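# Seat the cable runway's far end on the bracket

## Task

Place the far end of the cable runway so it rests securely on the bracket, located between the lugs, then release it and withdraw the arms; it only counts if the runway stays there without any robot supporting it.

## Robot and tools

Setup: four identical i2rt Big YAM arms named arm1, arm2, arm3 and arm4. Each has six joints, a two-finger gripper and a wrist camera. Two room cameras, cam_high and cam_low, are fixed in place. With joints 1 and 6 at 0 and the hand level and pointing forward, the wrist camera rides on top of the hand looking toward the fingertips. Reach is roughly 1.0 m from the joint 1 axis. Loose objects may occasionally get a brief push from outside.

Frames: one shared scene frame, origin on the floor, +z up. The hand point lies midway between the fingertips; the hand z axis runs along the fingers and the fingers close along the hand y axis. Foot poses are never printed. Note that the calls themselves use joint values only, not Cartesian poses.

execute_actions: argument actions is a list holding exactly one action, or empty (empty just returns state and images). An action is an object keyed by robot name (arm1..arm4), each with a joints object giving absolute joint targets, not offsets. Keys: joint1_rad, joint2_rad, joint3_rad, joint4_rad, joint5_rad, joint6_rad in radians, and gripper_m in metres (fingertip gap). Any subset may be given; all named motions begin together and may finish at different times. Ranges and done-tolerances: joint1_rad -2.879 to 2.879 (±0.045), rotation about the foot, positive counter-clockwise from above, 0 points where the foot faces; joint2_rad 0 to 3.141 (±0.14), shoulder, 0 upper arm pointing back roughly level, positive raises then brings it forward; joint3_rad 0 to 3.019 (±0.09), elbow, 0 folded, positive opens; joint4_rad -1.692 to 1.57 (±0.055), hand pitch, positive tips fingers up; joint5_rad -1.57 to 1.57 (±0.03), sideways swing, positive to the arm's right; joint6_rad -2.094 to 2.094 (±0.035), hand roll, positive clockwise seen from behind; gripper_m 0 to 0.093 (±0.003), about 50-62 N per finger pad or less. An action lasts at most 15 s. Optional cameras: list from arm1_cam_wrist..arm4_cam_wrist, cam_high, cam_low, or all; omitted/null/["all"] gives every camera, [] gives none. The pictures line lists image order. Unknown keys, names or out-of-range values reject the whole call with no motion.

wait: seconds 0 to 10; commands nothing, returns state and images. zoom_image: camera plus region [x0, y0, x1, y1] in pixels of that camera's latest full image, origin top-left, at most 504 by 504. finished_scene: scene number (1 or 2); irreversible, reports success and gives the next task. Replying without a tool call ends all remaining scenes.

Result lines: joint_positions gives current joints. joint_status says how each commanded motion ended: off_target (stopped short, may still be pushing), contact_stop or time_out (target dropped, holds where it stopped; a time_out joint may keep a target within 0.375, 0.375, 0.113, 0.225, 0.075, 0.3 rad for joints 1-6 and keep pushing), not_followed (a self/inter-arm collision check withheld the arm's joint targets, often with a cause: line; the gripper still acts, and withheld targets may be retried each action). on_its_own lists what the call didn't command; "held at" is the held target, not the position. Joint torques are total drive output per arm joint, with per-arm offset, scale and noise; friction can mimic or mask load. MOTOR HOT appears from 85 °C; at 100 °C an OVER-TEMPERATURE FAULT makes that arm and its gripper go limp and fall, with limit_stop_at_motor_heat in joint_status; resend targets afterwards.

Cautions: arms do not stop on contact and can push hard; to relieve a pushing joint, command its reported position. Targets very close to the current position may not move. Joints run at different speeds, so the hand can sweep wide between postures. An arm left out of an action may keep driving toward its old target. Holding loads heats motors, even while you think, and some heat carries into the next scene. A hard press between two robots fails and ends the run; hard hits may too, and no line reports robot-robot contact. The clearance check can act late and ignores fingers, gripper housings and wrist cameras. Objects touching robots are fine. The simulation keeps running during your thinking while robots hold their last command.

Each tool is called after "Emit:" as name(argument=value, ...), one argument or row to a line, values as JSON.

## Session

Emit:
execute_actions(
  actions=[],
)

Scene clock: 0.00 s.
Joint torques (N m, as the arm reports them, + toward a larger angle): no reading
Motor temperatures (°C, as the motors report them): arm1=[31 29 30 32 28 30] | arm2=[28 31 28 29 30 31] | arm3=[30 30 32 27 28 30] | arm4=[31 31 29 31 28 31]
arm1.joint_positions: joint1_rad=+0.166 joint2_rad=+0.580 joint3_rad=+1.441 joint4_rad=-1.155 joint5_rad=-0.188 joint6_rad=+0.088 gripper_m=+0.094
arm1.joint_status: not commanded
arm1.hand: x=-1.0380 y=-0.2568 z=+1.4485 quat_wxyz=(-0.338, +0.589, -0.544, -0.492) (m; scene frame)
arm2.joint_positions: joint1_rad=+0.161 joint2_rad=+0.505 joint3_rad=+1.381 joint4_rad=-1.374 joint5_rad=-0.177 joint6_rad=-0.299 gripper_m=+0.095
arm2.joint_status: not commanded
arm2.hand: x=-0.2623 y=+0.3407 z=+1.3133 quat_wxyz=(-0.373, -0.455, -0.726, +0.356) (m; scene frame)
arm3.joint_positions: joint1_rad=-0.396 joint2_rad=+0.471 joint3_rad=+1.359 joint4_rad=-1.163 joint5_rad=+0.105 joint6_rad=+0.484 gripper_m=+0.095
arm3.joint_status: not commanded
arm3.hand: x=+0.6804 y=-0.3614 z=+1.4027 quat_wxyz=(-0.396, +0.308, -0.733, -0.460) (m; scene frame)
arm4.joint_positions: joint1_rad=-0.218 joint2_rad=+0.455 joint3_rad=+1.345 joint4_rad=-1.494 joint5_rad=+0.032 joint6_rad=+0.178 gripper_m=+0.095
arm4.joint_status: not commanded
arm4.hand: x=+1.2038 y=+0.3455 z=+1.3529 quat_wxyz=(-0.330, -0.708, -0.532, +0.326) (m; scene frame)
pictures: arm1_cam_wrist, arm2_cam_wrist, arm3_cam_wrist, arm4_cam_wrist, cam_high, cam_low
Images, in order (width x height): arm1_cam_wrist 504x504, arm2_cam_wrist 504x504, arm3_cam_wrist 504x504, arm4_cam_wrist 504x504, cam_high 672x504, cam_low 672x504.

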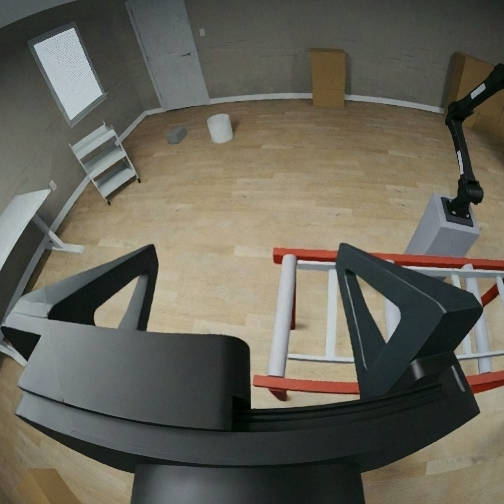

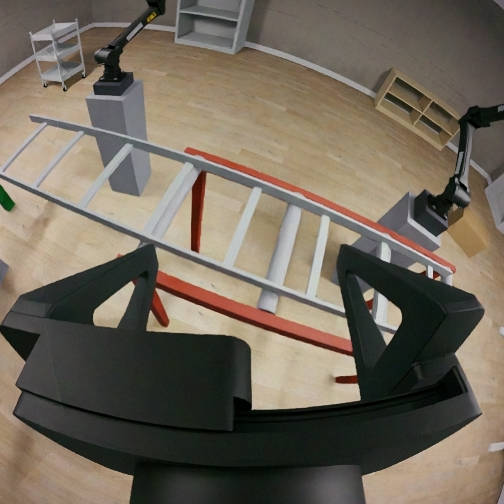

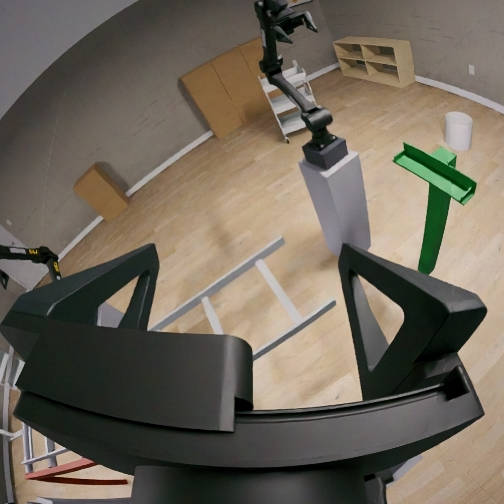

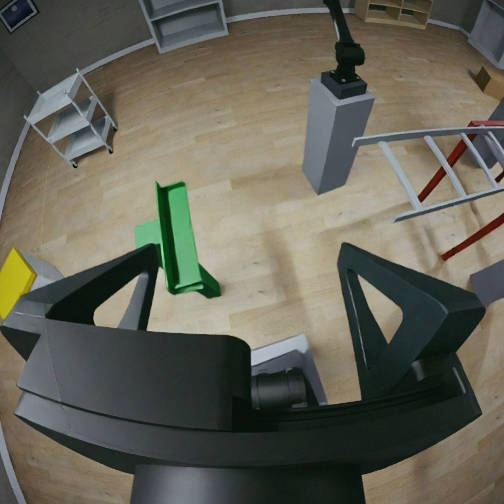

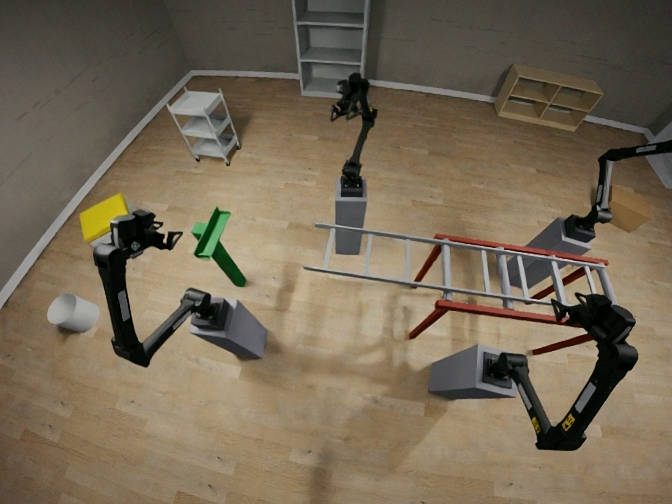

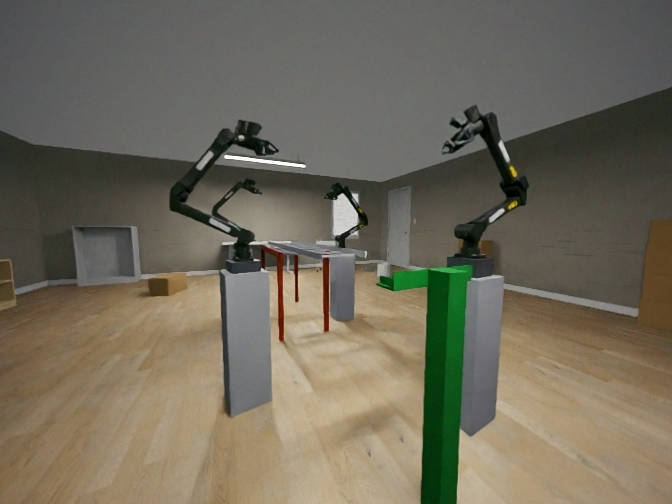

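Emit:
zoom_image(
  camera="cam_high",
  region=[160, 150, 660, 420],
)

Emit:
zoom_image(
  camera="cam_low",
  region=[200, 200, 520, 360],
)

Emit:
zoom_image(
  camera="arm4_cam_wrist",
  region=[100, 60, 504, 320],
)

Region (160, 150, 660, 420) of cam_high's 672x504 image, scaled by 1.008, with more detail than that image has; it fills the top 272 rows of this view, and the rest is white.

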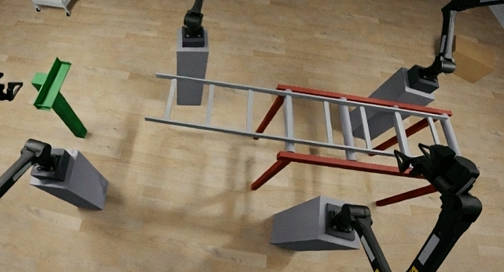

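Region (200, 200, 520, 360) of cam_low's 672x504 image, scaled by 1.575, with more detail than that image has.

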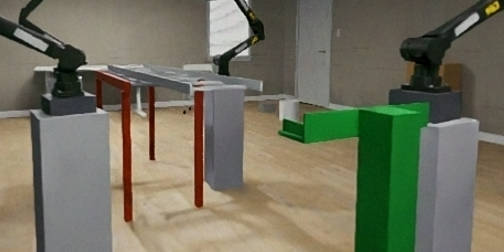

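Region (100, 60, 504, 320) of arm4_cam_wrist's 504x504 image, scaled by 1.248, with more detail than that image has; it fills the top 324 rows of this view, and the rest is white.

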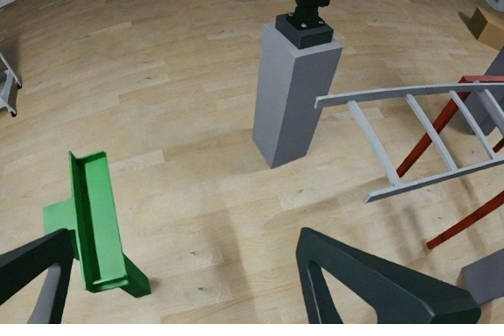

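Emit:
execute_actions(
  actions=[
    {"arm1":{"joints":{"joint1_rad":0,"joint2_rad":1.2,"joint3_rad":1.4,"joint4_rad":-1.5,"joint5_rad":0,"joint6_rad":0}},"arm2":{"joints":{"joint1_rad":0,"joint2_rad":1.2,"joint3_rad":1.4,"joint4_rad":-1.5,"joint5_rad":0,"joint6_rad":0}},"arm3":{"joints":{"joint1_rad":0,"joint2_rad":1.2,"joint3_rad":1.4,"joint4_rad":-1.5,"joint5_rad":0,"joint6_rad":0}},"arm4":{"joints":{"joint1_rad":0,"joint2_rad":1.2,"joint3_rad":1.4,"joint4_rad":-1.5,"joint5_rad":0,"joint6_rad":0}}},
  ],
)

Scene clock: 9.47 s.
Joint torques (N m, as the arm reports them, + toward a larger angle): arm1=[ -0.17 -10.65  10.01   0.11   0.12  -0.16] | arm2=[-1.34 -9.99 10.97  0.44  0.03  0.1 ] | arm3=[ 0.06 -9.69 11.28  0.53 -0.03 -0.23] | arm4=[ 0.79 -9.41 12.51  0.58 -0.01 -0.06]
Motor temperatures (°C, as the motors report them): arm1=[31 29 31 32 28 30] | arm2=[28 31 29 29 30 31] | arm3=[30 30 34 27 28 30] | arm4=[31 31 31 31 28 31]
arm1.joint_positions: joint1_rad=+0.004 joint2_rad=+1.206 joint3_rad=+1.396 joint4_rad=-1.484 joint5_rad=-0.002 joint6_rad=+0.008 gripper_m=+0.094
arm1.joint_status: all done
arm1.hand: x=-0.9471 y=-0.0909 z=+1.1787 quat_wxyz=(-0.103, +0.648, -0.749, -0.092) (m; scene frame)
arm2.joint_positions: joint1_rad=+0.004 joint2_rad=+1.206 joint3_rad=+1.381 joint4_rad=-1.487 joint5_rad=-0.002 joint6_rad=-0.011 gripper_m=+0.095
arm2.joint_status: all done
arm2.hand: x=-0.3431 y=+0.1333 z=+1.1002 quat_wxyz=(-0.087, -0.735, -0.666, +0.096) (m; scene frame)
arm3.joint_positions: joint1_rad=-0.007 joint2_rad=+1.209 joint3_rad=+1.383 joint4_rad=-1.488 joint5_rad=+0.002 joint6_rad=+0.016 gripper_m=+0.095
arm3.joint_status: all done
arm3.hand: x=+0.5517 y=-0.1596 z=+1.1498 quat_wxyz=(-0.084, +0.757, -0.640, -0.104) (m; scene frame)
arm4.joint_positions: joint1_rad=-0.013 joint2_rad=+1.211 joint3_rad=+1.380 joint4_rad=-1.494 joint5_rad=+0.003 joint6_rad=+0.009 gripper_m=+0.095
arm4.joint_status: all done
arm4.hand: x=+1.2659 y=+0.1129 z=+1.1712 quat_wxyz=(-0.087, -0.664, -0.738, +0.084) (m; scene frame)
pictures: arm1_cam_wrist, arm2_cam_wrist, arm3_cam_wrist, arm4_cam_wrist, cam_high, cam_low
Images, in order (width x height): arm1_cam_wrist 504x504, arm2_cam_wrist 504x504, arm3_cam_wrist 504x504, arm4_cam_wrist 504x504, cam_high 672x504, cam_low 672x504.

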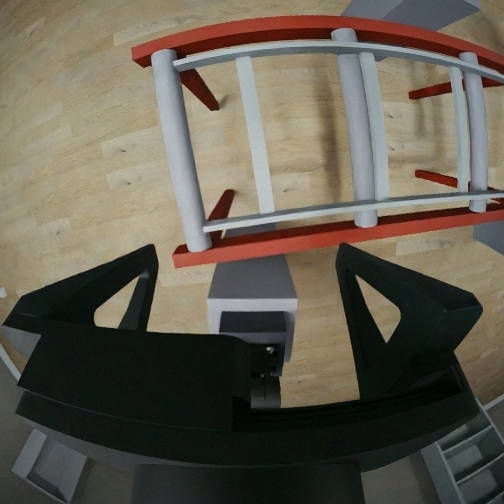

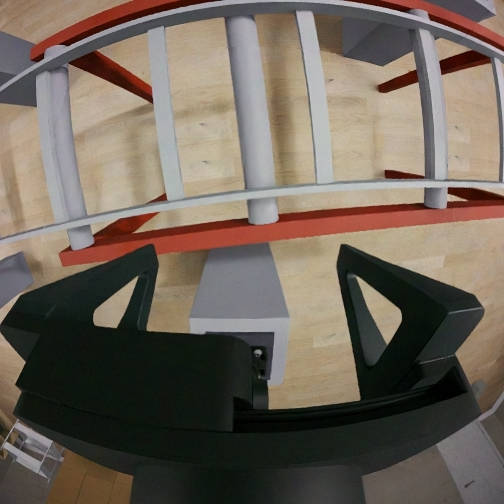

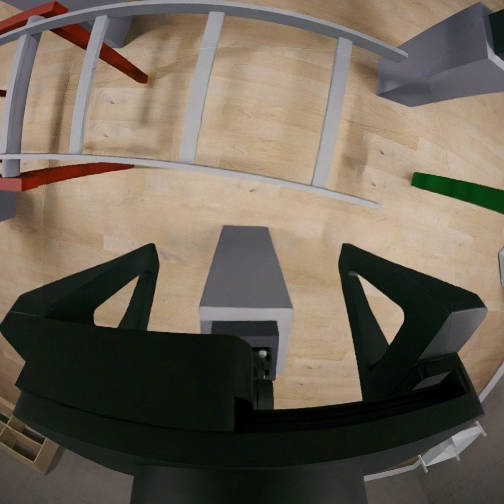

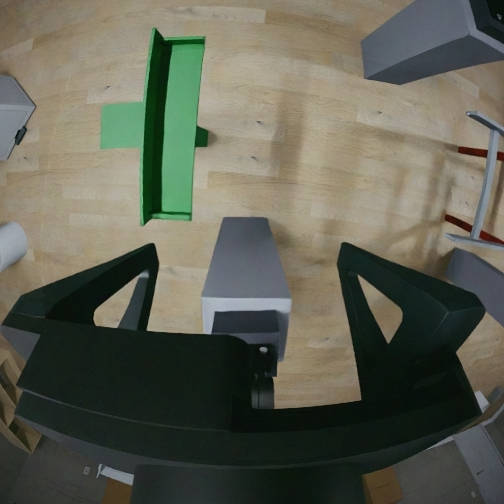

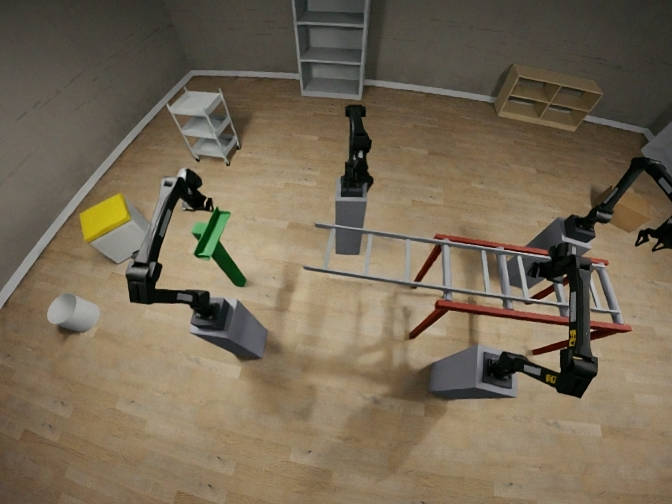

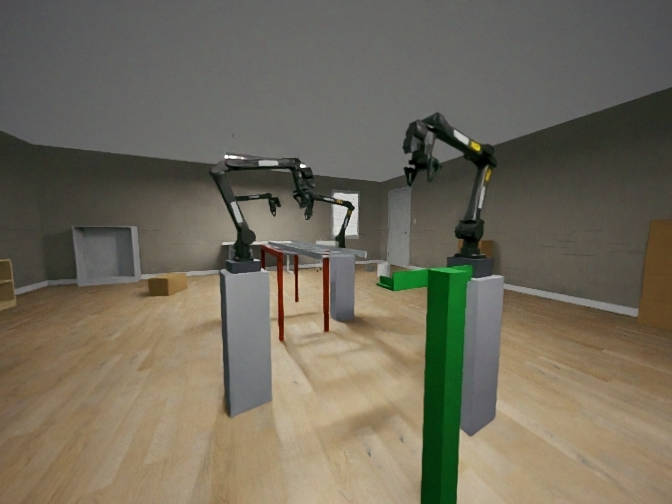

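Emit:
execute_actions(
  actions=[
    {"arm1":{"joints":{"joint4_rad":-0.7}},"arm2":{"joints":{"joint3_rad":2.0}},"arm3":{"joints":{"joint2_rad":0.7}},"arm4":{"joints":{"joint1_rad":-0.7}}},
  ],
  cameras=["arm4_cam_wrist"],
)

Scene clock: 15.23 s.
Joint torques (N m, as the arm reports them, + toward a larger angle): arm1=[ -0.19 -12.48  10.8    2.91   0.12  -0.16] | arm2=[-1.39 -5.59 10.33  1.59  0.03  0.09] | arm3=[ 0.08  1.52  9.83  1.4  -0.07 -0.25] | arm4=[-0.72 -9.66 12.54  0.65  0.06 -0.05]
Motor temperatures (°C, as the motors report them): arm1=[31 29 32 32 28 30] | arm2=[28 31 31 29 30 31] | arm3=[30 30 35 27 28 30] | arm4=[31 31 32 31 28 31]
arm1.joint_positions: joint1_rad=+0.004 joint2_rad=+1.206 joint3_rad=+1.396 joint4_rad=-0.725 joint5_rad=-0.002 joint6_rad=+0.008 gripper_m=+0.094
arm1.joint_status: all done
arm1.hand: x=-0.9276 y=+0.0522 z=+1.2897 quat_wxyz=(-0.371, +0.569, -0.657, -0.327) (m; scene frame)
arm2.joint_positions: joint1_rad=+0.004 joint2_rad=+1.187 joint3_rad=+1.969 joint4_rad=-1.492 joint5_rad=-0.002 joint6_rad=-0.011 gripper_m=+0.095
arm2.joint_status: all done
arm2.hand: x=-0.3446 y=+0.1227 z=+1.3789 quat_wxyz=(-0.278, -0.673, -0.610, +0.312) (m; scene frame)
arm3.joint_positions: joint1_rad=-0.007 joint2_rad=+0.703 joint3_rad=+1.383 joint4_rad=-1.491 joint5_rad=+0.002 joint6_rad=+0.015 gripper_m=+0.095
arm3.joint_status: all done
arm3.hand: x=+0.5791 y=-0.3052 z=+1.3002 quat_wxyz=(-0.238, +0.707, -0.599, -0.291) (m; scene frame)
arm4.joint_positions: joint1_rad=-0.693 joint2_rad=+1.211 joint3_rad=+1.380 joint4_rad=-1.494 joint5_rad=+0.000 joint6_rad=+0.008 gripper_m=+0.095
arm4.joint_status: all done
arm4.hand: x=+1.0137 y=+0.1713 z=+1.1732 quat_wxyz=(-0.056, -0.871, -0.475, +0.110) (m; scene frame)
pictures: arm4_cam_wrist
Images, in order (width x height): arm4_cam_wrist 504x504.

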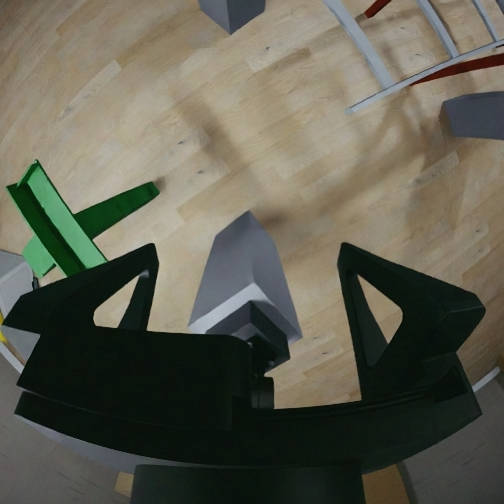

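Emit:
execute_actions(
  actions=[
    {"arm1":{"joints":{"joint2_rad":1.2,"joint3_rad":2.6,"joint4_rad":-1.6}},"arm2":{"joints":{"joint2_rad":1.2,"joint3_rad":2.6,"joint4_rad":-1.6}},"arm3":{"joints":{"joint1_rad":0.205,"joint2_rad":1.4,"joint3_rad":1.363,"joint4_rad":-1.5,"joint6_rad":1.969}},"arm4":{"joints":{"joint1_rad":-1.06,"joint2_rad":1.75,"joint3_rad":1.77,"joint4_rad":-1.5,"joint6_rad":0.636}}},
  ],
  cameras=["arm3_cam_wrist","arm4_cam_wrist","cam_high","cam_low"],
)

Scene clock: 35.33 s.
Joint torques (N m, as the arm reports them, + toward a larger angle): arm1=[-0.17 -3.31  4.49  1.21  0.12 -0.16] | arm2=[-1.44 -0.9   3.58  1.66  0.02  0.09] | arm3=[ -0.2  -12.56  10.04  -0.17  -0.01  -0.02] | arm4=[  0.55 -19.34  15.27   0.31   0.13   0.1 ]
Motor temperatures (°C, as the motors report them): arm1=[31 29 34 32 28 30] | arm2=[28 31 32 29 30 31] | arm3=[30 30 37 27 28 30] | arm4=[31 32 34 31 28 31]
arm1.joint_positions: joint1_rad=+0.004 joint2_rad=+1.200 joint3_rad=+2.592 joint4_rad=-1.582 joint5_rad=-0.002 joint6_rad=+0.008 gripper_m=+0.094
arm1.joint_status: all done
arm1.hand: x=-0.9656 y=-0.2244 z=+1.6718 quat_wxyz=(-0.477, +0.506, -0.583, -0.421) (m; scene frame)
arm2.joint_positions: joint1_rad=+0.004 joint2_rad=+1.202 joint3_rad=+2.601 joint4_rad=-1.587 joint5_rad=-0.002 joint6_rad=-0.011 gripper_m=+0.095
arm2.joint_status: all done
arm2.hand: x=-0.3290 y=+0.2666 z=+1.6012 quat_wxyz=(-0.424, -0.570, -0.517, +0.477) (m; scene frame)
arm3.joint_positions: joint1_rad=+0.197 joint2_rad=+1.411 joint3_rad=+1.356 joint4_rad=-1.491 joint5_rad=+0.002 joint6_rad=+1.953 gripper_m=+0.095
arm3.joint_status: all done
arm3.hand: x=+0.4648 y=-0.1568 z=+1.0617 quat_wxyz=(+0.007, +0.002, -1.000, -0.017) (m; scene frame)
arm4.joint_positions: joint1_rad=-1.068 joint2_rad=+1.765 joint3_rad=+1.719 joint4_rad=-1.497 joint5_rad=+0.000 joint6_rad=+0.627 gripper_m=+0.095
arm4.joint_status: all done
arm4.hand: x=+0.7769 y=+0.1757 z=+1.0659 quat_wxyz=(-0.007, -1.000, -0.002, +0.015) (m; scene frame)
pictures: arm3_cam_wrist, arm4_cam_wrist, cam_high, cam_low
Images, in order (width x height): arm3_cam_wrist 504x504, arm4_cam_wrist 504x504, cam_high 672x504, cam_low 672x504.

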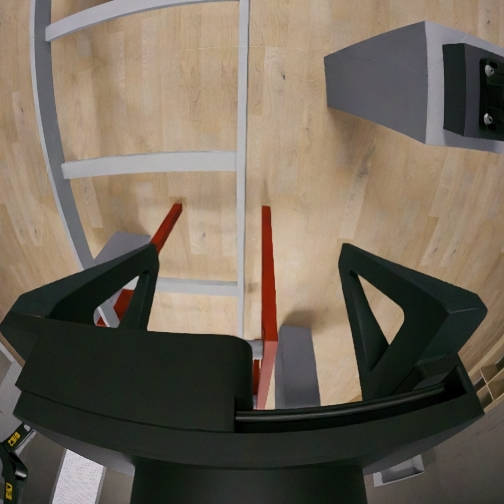

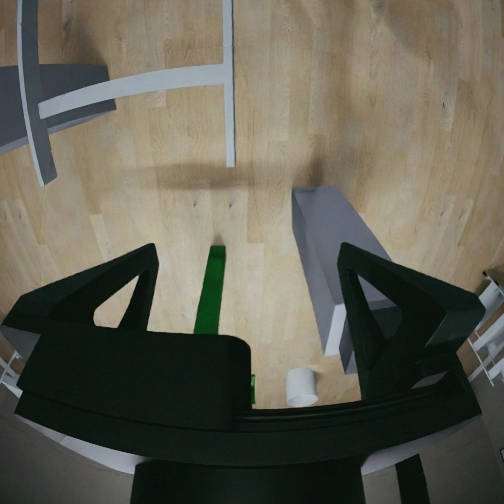

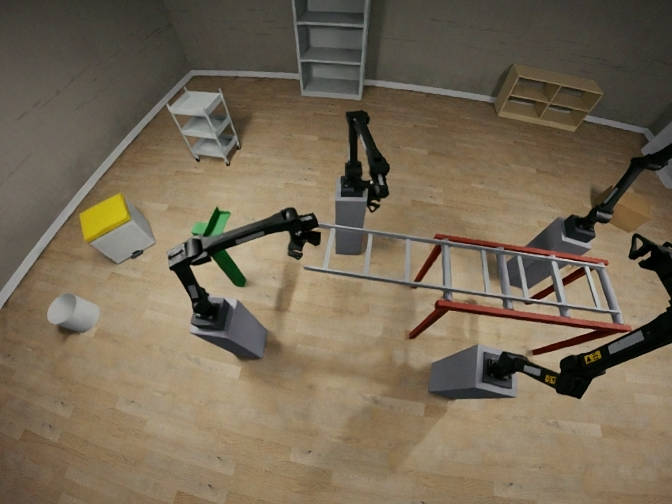

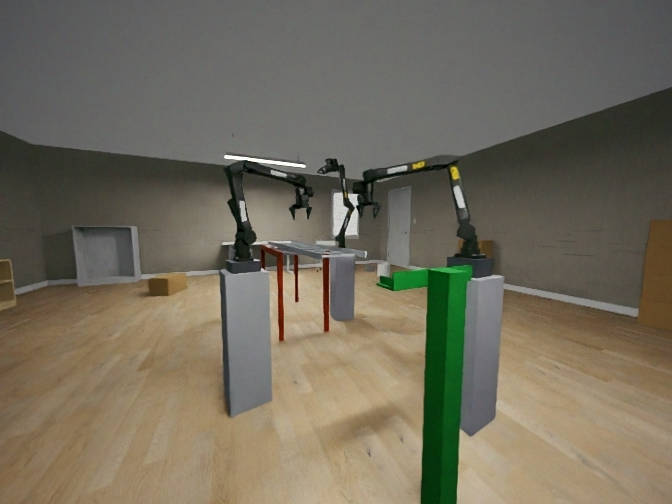

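Emit:
execute_actions(
  actions=[
    {"arm3":{"joints":{"joint1_rad":-0.056,"joint2_rad":1.40,"joint3_rad":1.12,"joint4_rad":-1.28,"joint6_rad":1.708}},"arm4":{"joints":{"joint1_rad":-1.17,"joint2_rad":2.17,"joint3_rad":2.21,"joint4_rad":-1.557,"joint6_rad":0.525}}},
  ],
  cameras=["arm3_cam_wrist","arm4_cam_wrist","cam_low"],
)

Scene clock: 42.57 s.
Joint torques (N m, as the arm reports them, + toward a larger angle): arm1=[-0.17 -2.67  4.49  1.22  0.12 -0.16] | arm2=[-1.41 -1.06  3.52  1.67  0.03  0.1 ] | arm3=[  0.17 -10.89   9.34   1.02  -0.01  -0.26] | arm4=[  0.97 -25.14  15.17  -0.03   0.12  -0.07]
Motor temperatures (°C, as the motors report them): arm1=[31 29 33 32 28 30] | arm2=[28 31 30 29 30 31] | arm3=[30 31 37 27 28 30] | arm4=[31 32 35 31 28 31]
arm1.joint_positions: joint1_rad=+0.004 joint2_rad=+1.200 joint3_rad=+2.592 joint4_rad=-1.582 joint5_rad=-0.002 joint6_rad=+0.008 gripper_m=+0.094
arm1.joint_status: not commanded
arm1.hand: x=-0.9656 y=-0.2244 z=+1.6718 quat_wxyz=(-0.477, +0.506, -0.583, -0.421) (m; scene frame)
arm2.joint_positions: joint1_rad=+0.004 joint2_rad=+1.202 joint3_rad=+2.601 joint4_rad=-1.587 joint5_rad=-0.002 joint6_rad=-0.011 gripper_m=+0.095
arm2.joint_status: not commanded
arm2.hand: x=-0.3290 y=+0.2666 z=+1.6012 quat_wxyz=(-0.424, -0.570, -0.517, +0.477) (m; scene frame)
arm3.joint_positions: joint1_rad=-0.064 joint2_rad=+1.397 joint3_rad=+1.121 joint4_rad=-1.292 joint5_rad=+0.000 joint6_rad=+1.723 gripper_m=+0.095
arm3.joint_status: all done
arm3.hand: x=+0.5721 y=-0.1533 z=+0.9777 quat_wxyz=(+0.003, -0.013, -1.000, -0.006) (m; scene frame)
arm4.joint_positions: joint1_rad=-1.178 joint2_rad=+2.189 joint3_rad=+2.158 joint4_rad=-1.550 joint5_rad=+0.000 joint6_rad=+0.534 gripper_m=+0.095
arm4.joint_status: all done
arm4.hand: x=+0.6344 y=+0.1640 z=+0.9833 quat_wxyz=(+0.004, -1.000, +0.007, -0.001) (m; scene frame)
pictures: arm3_cam_wrist, arm4_cam_wrist, cam_low
Images, in order (width x height): arm3_cam_wrist 504x504, arm4_cam_wrist 504x504, cam_low 672x504.

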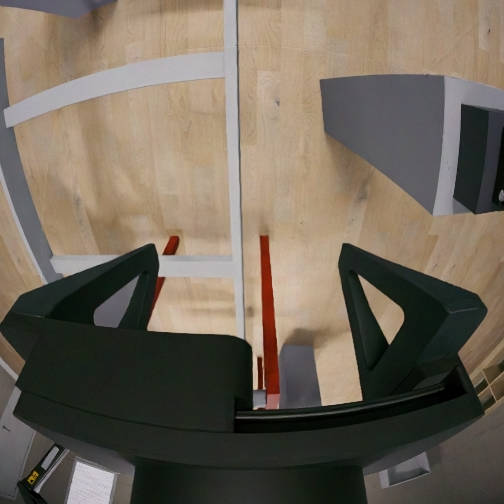

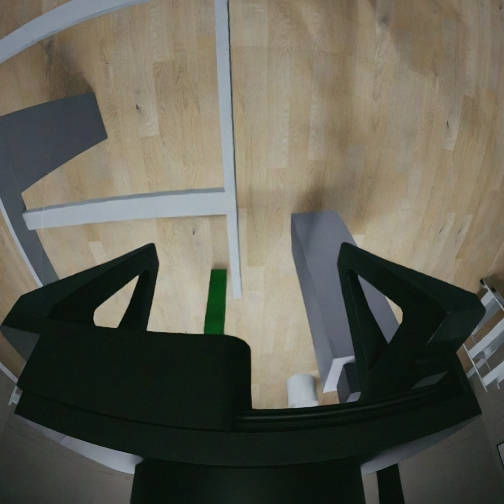

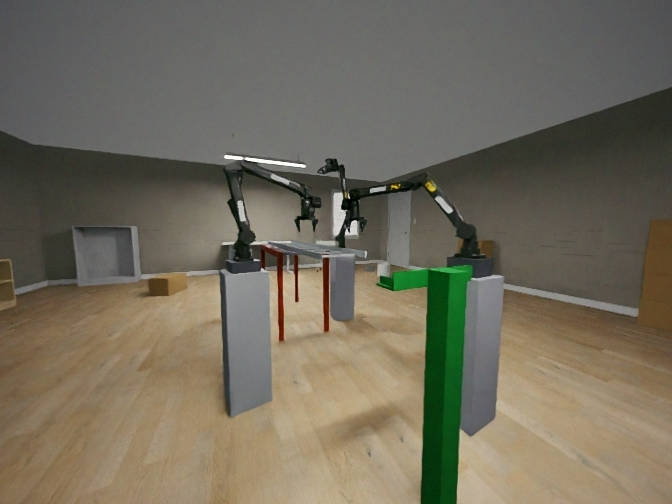

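Emit:
execute_actions(
  actions=[
    {"arm3":{"joints":{"joint1_rad":-0.056,"joint2_rad":1.485,"joint3_rad":1.03,"joint4_rad":-1.10,"joint6_rad":1.70}},"arm4":{"joints":{"joint1_rad":-1.17,"joint2_rad":2.275,"joint3_rad":2.19,"joint4_rad":-1.41,"joint6_rad":0.51}}},
  ],
  cameras=["arm3_cam_wrist","arm4_cam_wrist","cam_low"],
)

Emit:
zoom_image(
  camera="cam_low",
  region=[250, 190, 480, 300],
)

Scene clock: 49.77 s.
Joint torques (N m, as the arm reports them, + toward a larger angle): arm1=[-0.16 -2.67  4.5   1.22  0.12 -0.16] | arm2=[-1.46 -1.18  3.52  1.65  0.03  0.1 ] | arm3=[ -0.56 -12.22   8.85   0.66   0.07  -0.28] | arm4=[  0.59 -23.78  13.3    0.94   0.12  -0.05]
Motor temperatures (°C, as the motors report them): arm1=[31 29 32 32 28 30] | arm2=[28 31 30 29 30 31] | arm3=[30 31 37 27 28 30] | arm4=[31 34 35 31 28 31]
arm1.joint_positions: joint1_rad=+0.004 joint2_rad=+1.200 joint3_rad=+2.592 joint4_rad=-1.582 joint5_rad=-0.002 joint6_rad=+0.008 gripper_m=+0.094
arm1.joint_status: not commanded
arm1.hand: x=-0.9656 y=-0.2244 z=+1.6718 quat_wxyz=(-0.477, +0.506, -0.583, -0.421) (m; scene frame)
arm2.joint_positions: joint1_rad=+0.004 joint2_rad=+1.202 joint3_rad=+2.601 joint4_rad=-1.587 joint5_rad=-0.002 joint6_rad=-0.011 gripper_m=+0.095
arm2.joint_status: not commanded
arm2.hand: x=-0.3290 y=+0.2666 z=+1.6012 quat_wxyz=(-0.424, -0.570, -0.517, +0.477) (m; scene frame)
arm3.joint_positions: joint1_rad=-0.064 joint2_rad=+1.487 joint3_rad=+1.029 joint4_rad=-1.112 joint5_rad=+0.000 joint6_rad=+1.715 gripper_m=+0.095
arm3.joint_status: all done
arm3.hand: x=+0.5706 y=-0.1434 z=+0.9114 quat_wxyz=(+0.003, -0.009, -1.000, -0.005) (m; scene frame)
arm4.joint_positions: joint1_rad=-1.178 joint2_rad=+2.268 joint3_rad=+2.158 joint4_rad=-1.423 joint5_rad=+0.000 joint6_rad=+0.519 gripper_m=+0.095
arm4.joint_status: all done
arm4.hand: x=+0.6078 y=+0.1491 z=+0.9310 quat_wxyz=(-0.008, -1.000, -0.001, +0.020) (m; scene frame)
pictures: arm3_cam_wrist, arm4_cam_wrist, cam_low
Images, in order (width x height): arm3_cam_wrist 504x504, arm4_cam_wrist 504x504, cam_low 672x504.

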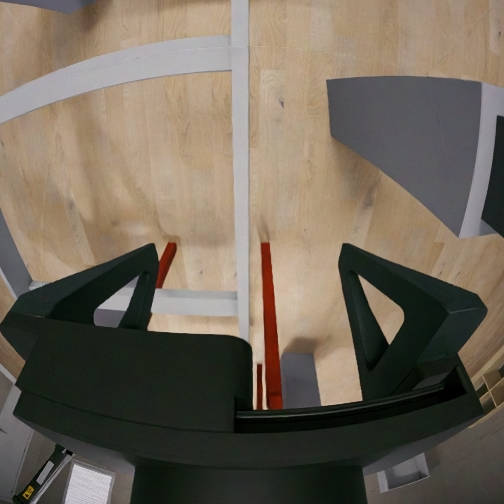

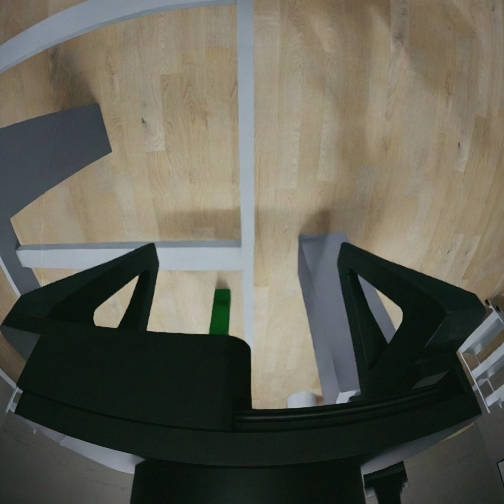

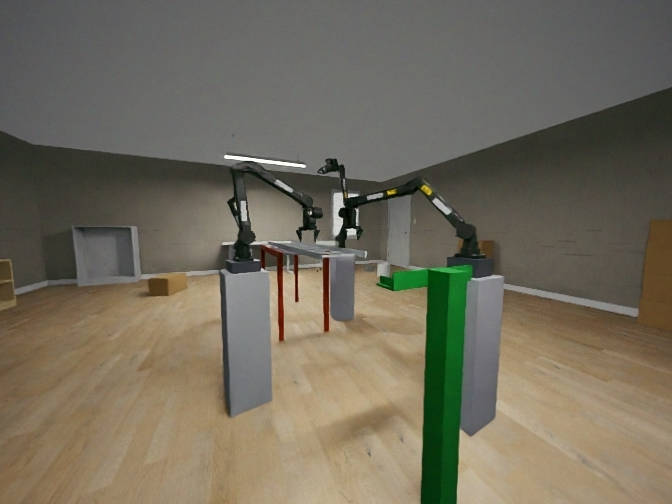

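Region (250, 190, 480, 300) of cam_low's 672x504 image, scaled by 2.191, with more detail than that image has; it fills the top 241 rows of this view, and the rest is white.

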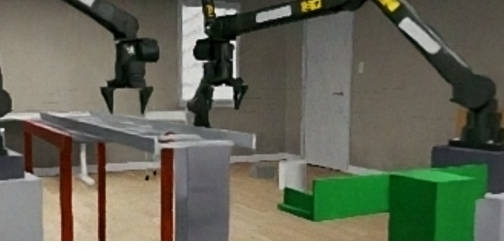

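Emit:
execute_actions(
  actions=[
    {"arm3":{"joints":{"joint2_rad":1.585,"joint3_rad":0.962,"joint4_rad":-0.932}},"arm4":{"joints":{"joint2_rad":2.355,"joint3_rad":2.12,"joint4_rad":-1.308}}},
  ],
  cameras=["arm3_cam_wrist","arm4_cam_wrist","cam_low"],
)

Emit:
zoom_image(
  camera="cam_low",
  region=[250, 190, 480, 300],
)

Scene clock: 54.60 s.
Joint torques (N m, as the arm reports them, + toward a larger angle): arm1=[-0.16 -2.65  4.5   1.22  0.12 -0.16] | arm2=[-1.5  -0.86  3.5   1.62  0.02  0.1 ] | arm3=[  1.03 -12.8    7.79   0.78   0.08  -0.28] | arm4=[  0.22 -24.84   9.92   0.84   0.13  -0.05]
Motor temperatures (°C, as the motors report them): arm1=[31 29 32 32 28 30] | arm2=[28 31 29 29 30 31] | arm3=[30 31 37 27 28 30] | arm4=[31 34 35 31 28 31]
arm1.joint_positions: joint1_rad=+0.004 joint2_rad=+1.200 joint3_rad=+2.592 joint4_rad=-1.582 joint5_rad=-0.002 joint6_rad=+0.008 gripper_m=+0.094
arm1.joint_status: not commanded
arm1.hand: x=-0.9656 y=-0.2244 z=+1.6718 quat_wxyz=(-0.477, +0.506, -0.583, -0.421) (m; scene frame)
arm2.joint_positions: joint1_rad=+0.004 joint2_rad=+1.202 joint3_rad=+2.601 joint4_rad=-1.587 joint5_rad=-0.002 joint6_rad=-0.011 gripper_m=+0.095
arm2.joint_status: not commanded
arm2.hand: x=-0.3290 y=+0.2666 z=+1.6012 quat_wxyz=(-0.424, -0.570, -0.517, +0.477) (m; scene frame)
arm3.joint_positions: joint1_rad=-0.064 joint2_rad=+1.585 joint3_rad=+0.964 joint4_rad=-0.943 joint5_rad=+0.000 joint6_rad=+1.715 gripper_m=+0.095
arm3.joint_status: all done
arm3.hand: x=+0.5695 y=-0.1362 z=+0.8528 quat_wxyz=(+0.003, -0.009, -1.000, -0.008) (m; scene frame)
arm4.joint_positions: joint1_rad=-1.178 joint2_rad=+2.350 joint3_rad=+2.122 joint4_rad=-1.320 joint5_rad=+0.000 joint6_rad=+0.519 gripper_m=+0.095
arm4.joint_status: all done
arm4.hand: x=+0.6005 y=+0.1455 z=+0.8611 quat_wxyz=(-0.004, -1.000, -0.001, +0.013) (m; scene frame)
pictures: arm3_cam_wrist, arm4_cam_wrist, cam_low
Images, in order (width x height): arm3_cam_wrist 504x504, arm4_cam_wrist 504x504, cam_low 672x504.

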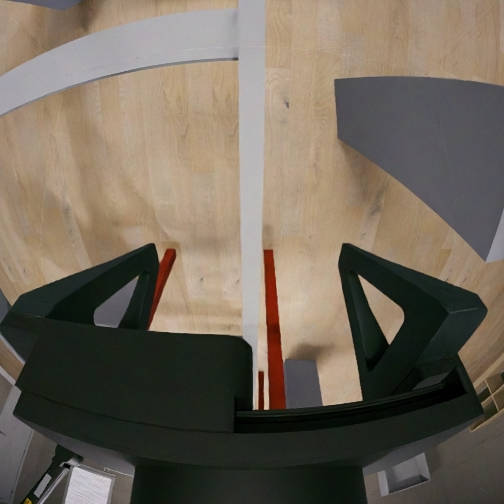

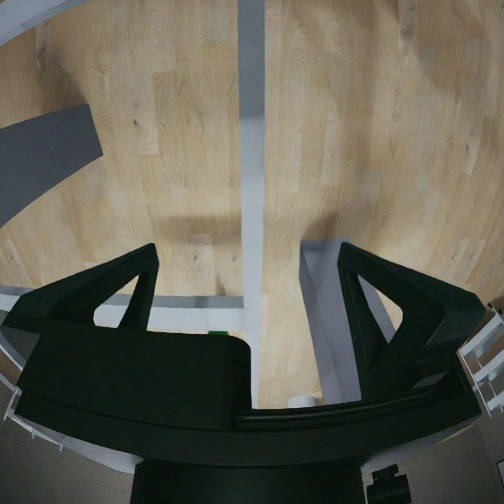

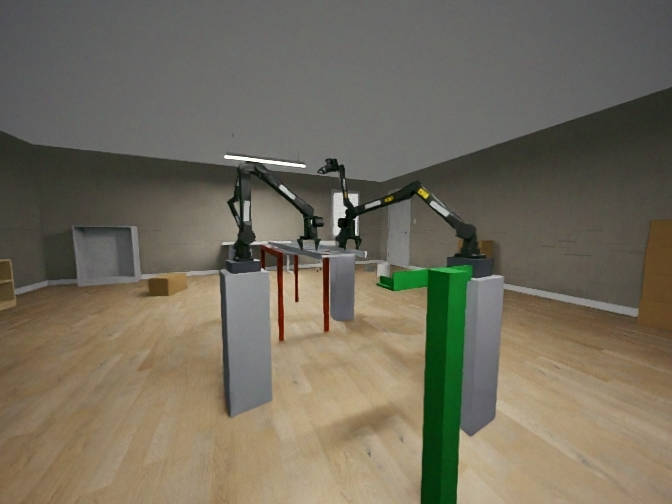

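Region (250, 190, 480, 300) of cam_low's 672x504 image, scaled by 2.191, with more detail than that image has; it fills the top 241 rows of this view, and the rest is white.

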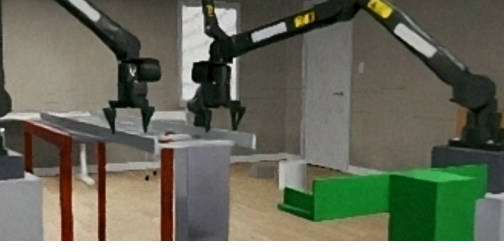

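Emit:
execute_actions(
  actions=[
    {"arm3":{"joints":{"joint2_rad":1.68,"joint3_rad":0.911,"joint4_rad":-0.79,"gripper_m":0.05}},"arm4":{"joints":{"joint2_rad":2.428,"joint3_rad":2.095,"joint4_rad":-1.232,"gripper_m":0.05}}},
  ],
  cameras=["arm3_cam_wrist","arm4_cam_wrist","cam_low"],
)

Emit:
zoom_image(
  camera="cam_low",
  region=[250, 190, 480, 300],
)

Scene clock: 58.37 s.
Joint torques (N m, as the arm reports them, + toward a larger angle): arm1=[-0.18 -2.65  4.5   1.22  0.12 -0.16] | arm2=[-1.48 -1.19  3.54  1.65  0.03  0.1 ] | arm3=[  0.1  -12.36   6.88   0.93   0.04  -0.3 ] | arm4=[  0.46 -24.26   9.62   0.83   0.12  -0.07]
Motor temperatures (°C, as the motors report them): arm1=[31 29 32 32 28 30] | arm2=[28 31 29 29 30 31] | arm3=[30 31 37 27 28 30] | arm4=[31 35 34 31 28 31]
arm1.joint_positions: joint1_rad=+0.004 joint2_rad=+1.200 joint3_rad=+2.592 joint4_rad=-1.582 joint5_rad=-0.002 joint6_rad=+0.008 gripper_m=+0.094
arm1.joint_status: not commanded
arm1.hand: x=-0.9656 y=-0.2244 z=+1.6718 quat_wxyz=(-0.477, +0.506, -0.583, -0.421) (m; scene frame)
arm2.joint_positions: joint1_rad=+0.004 joint2_rad=+1.202 joint3_rad=+2.601 joint4_rad=-1.587 joint5_rad=-0.002 joint6_rad=-0.011 gripper_m=+0.095
arm2.joint_status: not commanded
arm2.hand: x=-0.3290 y=+0.2666 z=+1.6012 quat_wxyz=(-0.424, -0.570, -0.517, +0.477) (m; scene frame)
arm3.joint_positions: joint1_rad=-0.064 joint2_rad=+1.676 joint3_rad=+0.914 joint4_rad=-0.802 joint5_rad=+0.000 joint6_rad=+1.714 gripper_m=+0.050
arm3.joint_status: all done
arm3.hand: x=+0.5692 y=-0.1360 z=+0.8032 quat_wxyz=(+0.003, -0.009, -1.000, -0.008) (m; scene frame)
arm4.joint_positions: joint1_rad=-1.178 joint2_rad=+2.416 joint3_rad=+2.099 joint4_rad=-1.244 joint5_rad=+0.000 joint6_rad=+0.519 gripper_m=+0.050
arm4.joint_status: all done
arm4.hand: x=+0.5988 y=+0.1449 z=+0.8075 quat_wxyz=(-0.001, -1.000, -0.001, +0.008) (m; scene frame)
pictures: arm3_cam_wrist, arm4_cam_wrist, cam_low
Images, in order (width x height): arm3_cam_wrist 504x504, arm4_cam_wrist 504x504, cam_low 672x504.

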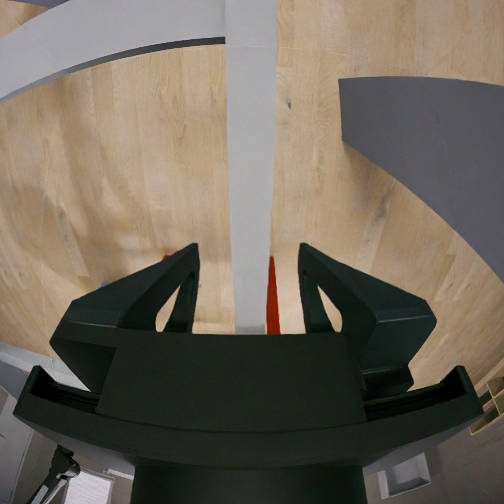

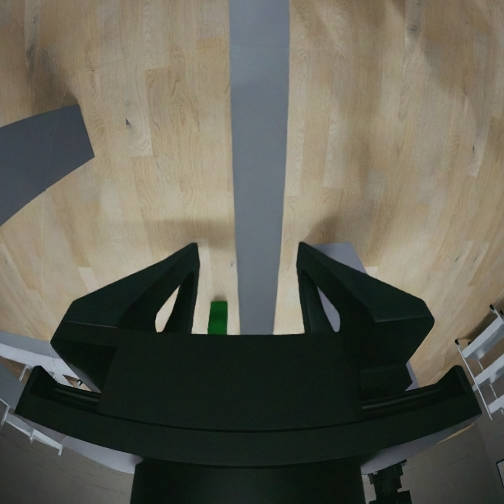

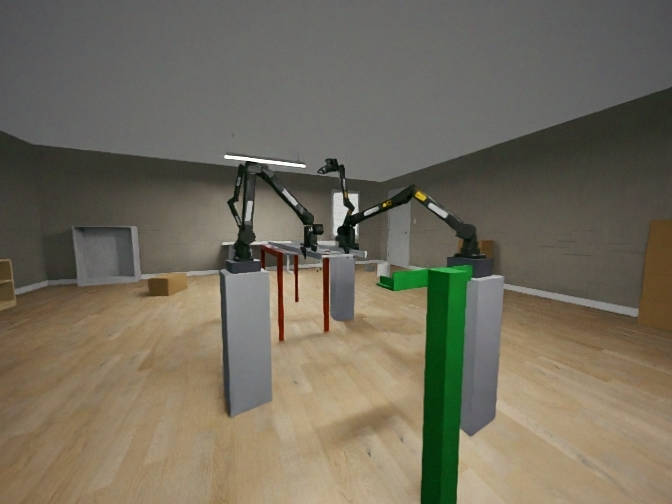

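Region (250, 190, 480, 300) of cam_low's 672x504 image, scaled by 2.191, with more detail than that image has; it fills the top 241 rows of this view, and the rest is white.

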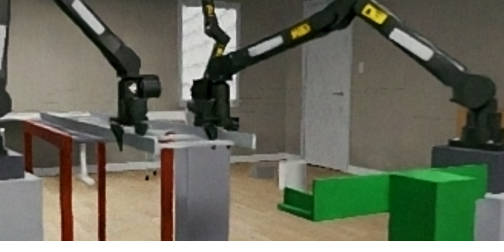

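Emit:
execute_actions(
  actions=[
    {"arm3":{"joints":{"gripper_m":0.0}},"arm4":{"joints":{"gripper_m":0.0}},"arm2":{"joints":{"joint1_rad":1.2,"joint4_rad":-1.69}}},
  ],
  cameras=["arm2_cam_wrist","arm3_cam_wrist"],
)

Scene clock: 66.90 s.
Joint torques (N m, as the arm reports them, + toward a larger angle): arm1=[-0.13 -2.66  4.5   1.22  0.12 -0.16] | arm2=[-0.74 -1.06  3.49  1.6  -0.08  0.09] | arm3=[  0.33 -12.79   6.99   0.92   0.13  -0.23] | arm4=[  0.66 -24.27   9.64   0.89  -0.12   0.  ]
Motor temperatures (°C, as the motors report them): arm1=[31 29 32 32 28 30] | arm2=[28 31 29 29 30 31] | arm3=[30 31 36 27 28 30] | arm4=[31 35 34 31 28 31]
arm1.joint_positions: joint1_rad=+0.004 joint2_rad=+1.200 joint3_rad=+2.592 joint4_rad=-1.582 joint5_rad=-0.002 joint6_rad=+0.008 gripper_m=+0.094
arm1.joint_status: not commanded
arm1.hand: x=-0.9656 y=-0.2244 z=+1.6718 quat_wxyz=(-0.477, +0.506, -0.583, -0.421) (m; scene frame)
arm2.joint_positions: joint1_rad=+1.194 joint2_rad=+1.202 joint3_rad=+2.601 joint4_rad=-1.675 joint5_rad=+0.000 joint6_rad=-0.010 gripper_m=+0.095
arm2.joint_status: all done
arm2.hand: x=-0.0798 y=+0.4023 z=+1.5801 quat_wxyz=(-0.585, -0.190, -0.775, +0.150) (m; scene frame)
arm3.joint_positions: joint1_rad=-0.064 joint2_rad=+1.676 joint3_rad=+0.912 joint4_rad=-0.804 joint5_rad=-0.001 joint6_rad=+1.713 gripper_m=+0.009
arm3.joint_status: gripper_m off_target (ended at +0.009, target +0.000)
arm3.hand: x=+0.5692 y=-0.1371 z=+0.8028 quat_wxyz=(+0.003, -0.008, -1.000, -0.007) (m; scene frame)
arm4.joint_positions: joint1_rad=-1.178 joint2_rad=+2.416 joint3_rad=+2.097 joint4_rad=-1.246 joint5_rad=+0.006 joint6_rad=+0.511 gripper_m=+0.008
arm4.joint_status: gripper_m off_target (ended at +0.008, target +0.000)
arm4.hand: x=+0.5988 y=+0.1468 z=+0.8070 quat_wxyz=(+0.003, -1.000, -0.004, +0.008) (m; scene frame)
pictures: arm2_cam_wrist, arm3_cam_wrist
Images, in order (width x height): arm2_cam_wrist 504x504, arm3_cam_wrist 504x504.

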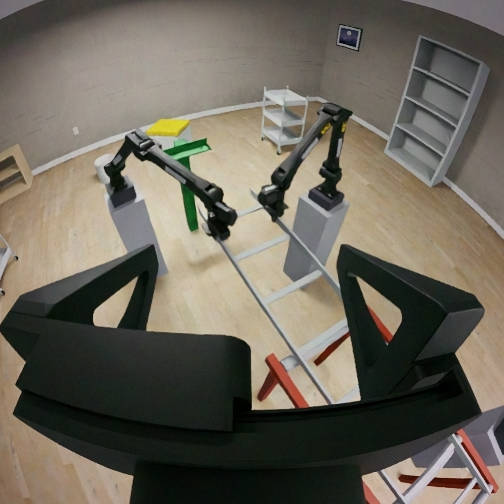

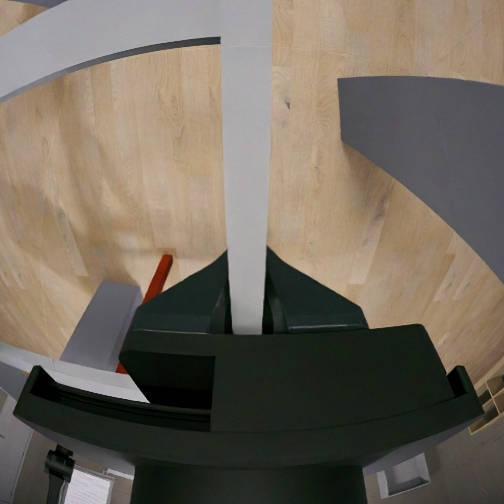

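Emit:
execute_actions(
  actions=[
    {"arm3":{"joints":{"joint1_rad":-0.175,"joint2_rad":1.645,"joint3_rad":0.93,"joint4_rad":-0.85,"joint6_rad":1.57}},"arm4":{"joints":{"joint1_rad":-1.14,"joint2_rad":2.27,"joint3_rad":1.87,"joint4_rad":-1.153,"joint6_rad":0.557}}},
  ],
  cameras=["arm2_cam_wrist","cam_low"],
)

Scene clock: 72.47 s.
Joint torques (N m, as the arm reports them, + toward a larger angle): arm1=[-0.14 -2.63  4.5   1.22  0.12 -0.16] | arm2=[-0.9  -1.06  3.52  1.62 -0.07  0.08] | arm3=[  0.27 -15.44   8.21  -0.85   0.05  -0.35] | arm4=[ -0.08 -25.57   9.69   0.22  -0.08   0.08]
Motor temperatures (°C, as the motors report them): arm1=[31 29 32 32 28 30] | arm2=[28 31 29 29 30 31] | arm3=[30 32 36 27 28 30] | arm4=[31 36 33 31 28 31]
arm1.joint_positions: joint1_rad=+0.004 joint2_rad=+1.200 joint3_rad=+2.592 joint4_rad=-1.582 joint5_rad=-0.002 joint6_rad=+0.008 gripper_m=+0.094
arm1.joint_status: not commanded
arm1.hand: x=-0.9656 y=-0.2244 z=+1.6718 quat_wxyz=(-0.477, +0.506, -0.583, -0.421) (m; scene frame)
arm2.joint_positions: joint1_rad=+1.194 joint2_rad=+1.202 joint3_rad=+2.601 joint4_rad=-1.675 joint5_rad=+0.000 joint6_rad=-0.010 gripper_m=+0.095
arm2.joint_status: not commanded
arm2.hand: x=-0.0798 y=+0.4023 z=+1.5801 quat_wxyz=(-0.585, -0.190, -0.775, +0.150) (m; scene frame)
arm3.joint_positions: joint1_rad=-0.189 joint2_rad=+1.674 joint3_rad=+0.912 joint4_rad=-0.822 joint5_rad=+0.000 joint6_rad=+1.588 gripper_m=+0.009
arm3.joint_status: all done
arm3.hand: x=+0.6200 y=-0.1383 z=+0.8031 quat_wxyz=(+0.003, -0.008, -1.000, +0.002) (m; scene frame)
arm4.joint_positions: joint1_rad=-1.141 joint2_rad=+2.295 joint3_rad=+1.868 joint4_rad=-1.150 joint5_rad=+0.005 joint6_rad=+0.550 gripper_m=+0.008
arm4.joint_status: all done
arm4.hand: x=+0.6505 y=+0.1476 z=+0.8060 quat_wxyz=(+0.005, -1.000, -0.003, +0.002) (m; scene frame)
pictures: arm2_cam_wrist, cam_low
Images, in order (width x height): arm2_cam_wrist 504x504, cam_low 672x504.

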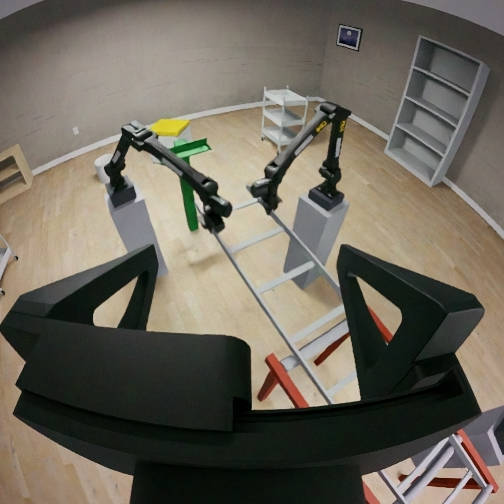

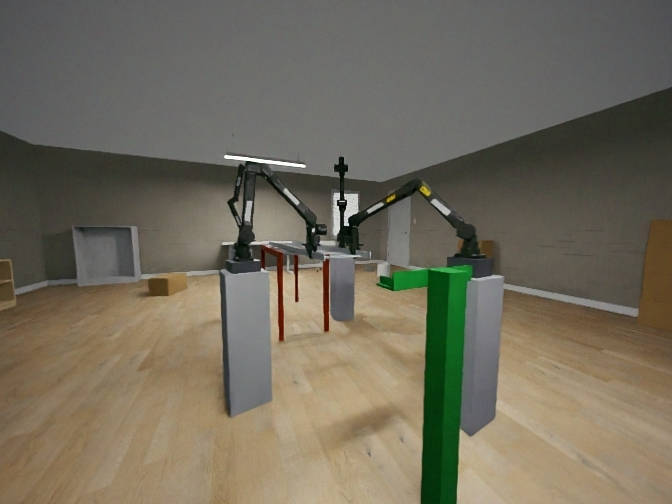

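Emit:
execute_actions(
  actions=[
    {"arm3":{"joints":{"joint1_rad":-0.412,"joint2_rad":1.645,"joint3_rad":0.985,"joint4_rad":-0.9,"joint6_rad":1.33}},"arm4":{"joints":{"joint1_rad":-1.058,"joint2_rad":2.045,"joint3_rad":1.52,"joint4_rad":-1.03,"joint6_rad":0.64}}},
  ],
  cameras=["cam_low"],
)

Scene clock: 76.10 s.
Joint torques (N m, as the arm reports them, + toward a larger angle): arm1=[-0.15 -2.64  4.5   1.22  0.12 -0.16] | arm2=[-0.76 -0.9   3.54  1.56 -0.08  0.09] | arm3=[  1.66 -17.29  10.87  -1.58  -0.48  -0.28] | arm4=[ -2.2  -24.84   9.11  -1.09   0.33  -0.24]
Motor temperatures (°C, as the motors report them): arm1=[31 29 32 32 28 30] | arm2=[28 31 29 29 30 31] | arm3=[30 32 37 27 28 30] | arm4=[31 36 33 31 28 31]
arm1.joint_positions: joint1_rad=+0.004 joint2_rad=+1.200 joint3_rad=+2.592 joint4_rad=-1.582 joint5_rad=-0.002 joint6_rad=+0.008 gripper_m=+0.094
arm1.joint_status: not commanded
arm1.hand: x=-0.9656 y=-0.2244 z=+1.6718 quat_wxyz=(-0.477, +0.506, -0.583, -0.421) (m; scene frame)
arm2.joint_positions: joint1_rad=+1.194 joint2_rad=+1.202 joint3_rad=+2.601 joint4_rad=-1.675 joint5_rad=+0.000 joint6_rad=-0.010 gripper_m=+0.095
arm2.joint_status: not commanded
arm2.hand: x=-0.0798 y=+0.4023 z=+1.5801 quat_wxyz=(-0.585, -0.190, -0.775, +0.150) (m; scene frame)
arm3.joint_positions: joint1_rad=-0.445 joint2_rad=+1.686 joint3_rad=+0.935 joint4_rad=-0.857 joint5_rad=+0.016 joint6_rad=+1.343 gripper_m=+0.009
arm3.joint_status: all done
arm3.hand: x=+0.7246 y=-0.1511 z=+0.8044 quat_wxyz=(-0.001, -0.014, -1.000, +0.015) (m; scene frame)
arm4.joint_positions: joint1_rad=-1.031 joint2_rad=+2.103 joint3_rad=+1.514 joint4_rad=-0.998 joint5_rad=-0.005 joint6_rad=+0.669 gripper_m=+0.008
arm4.joint_status: all done
arm4.hand: x=+0.7591 y=+0.1374 z=+0.8044 quat_wxyz=(+0.005, -1.000, +0.002, -0.004) (m; scene frame)
pictures: cam_low
Images, in order (width x height): cam_low 672x504.

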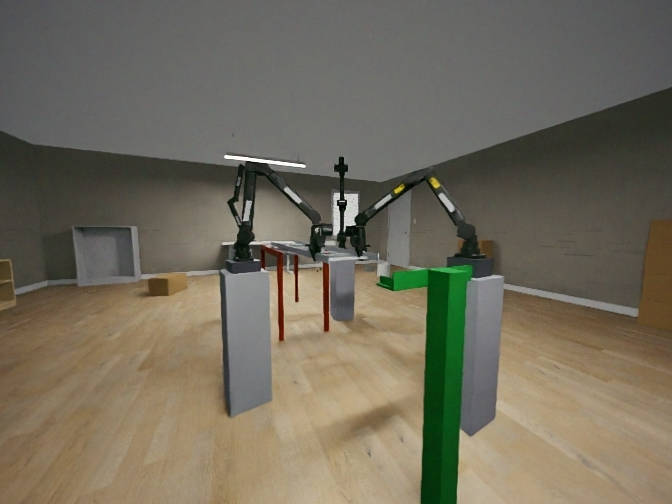

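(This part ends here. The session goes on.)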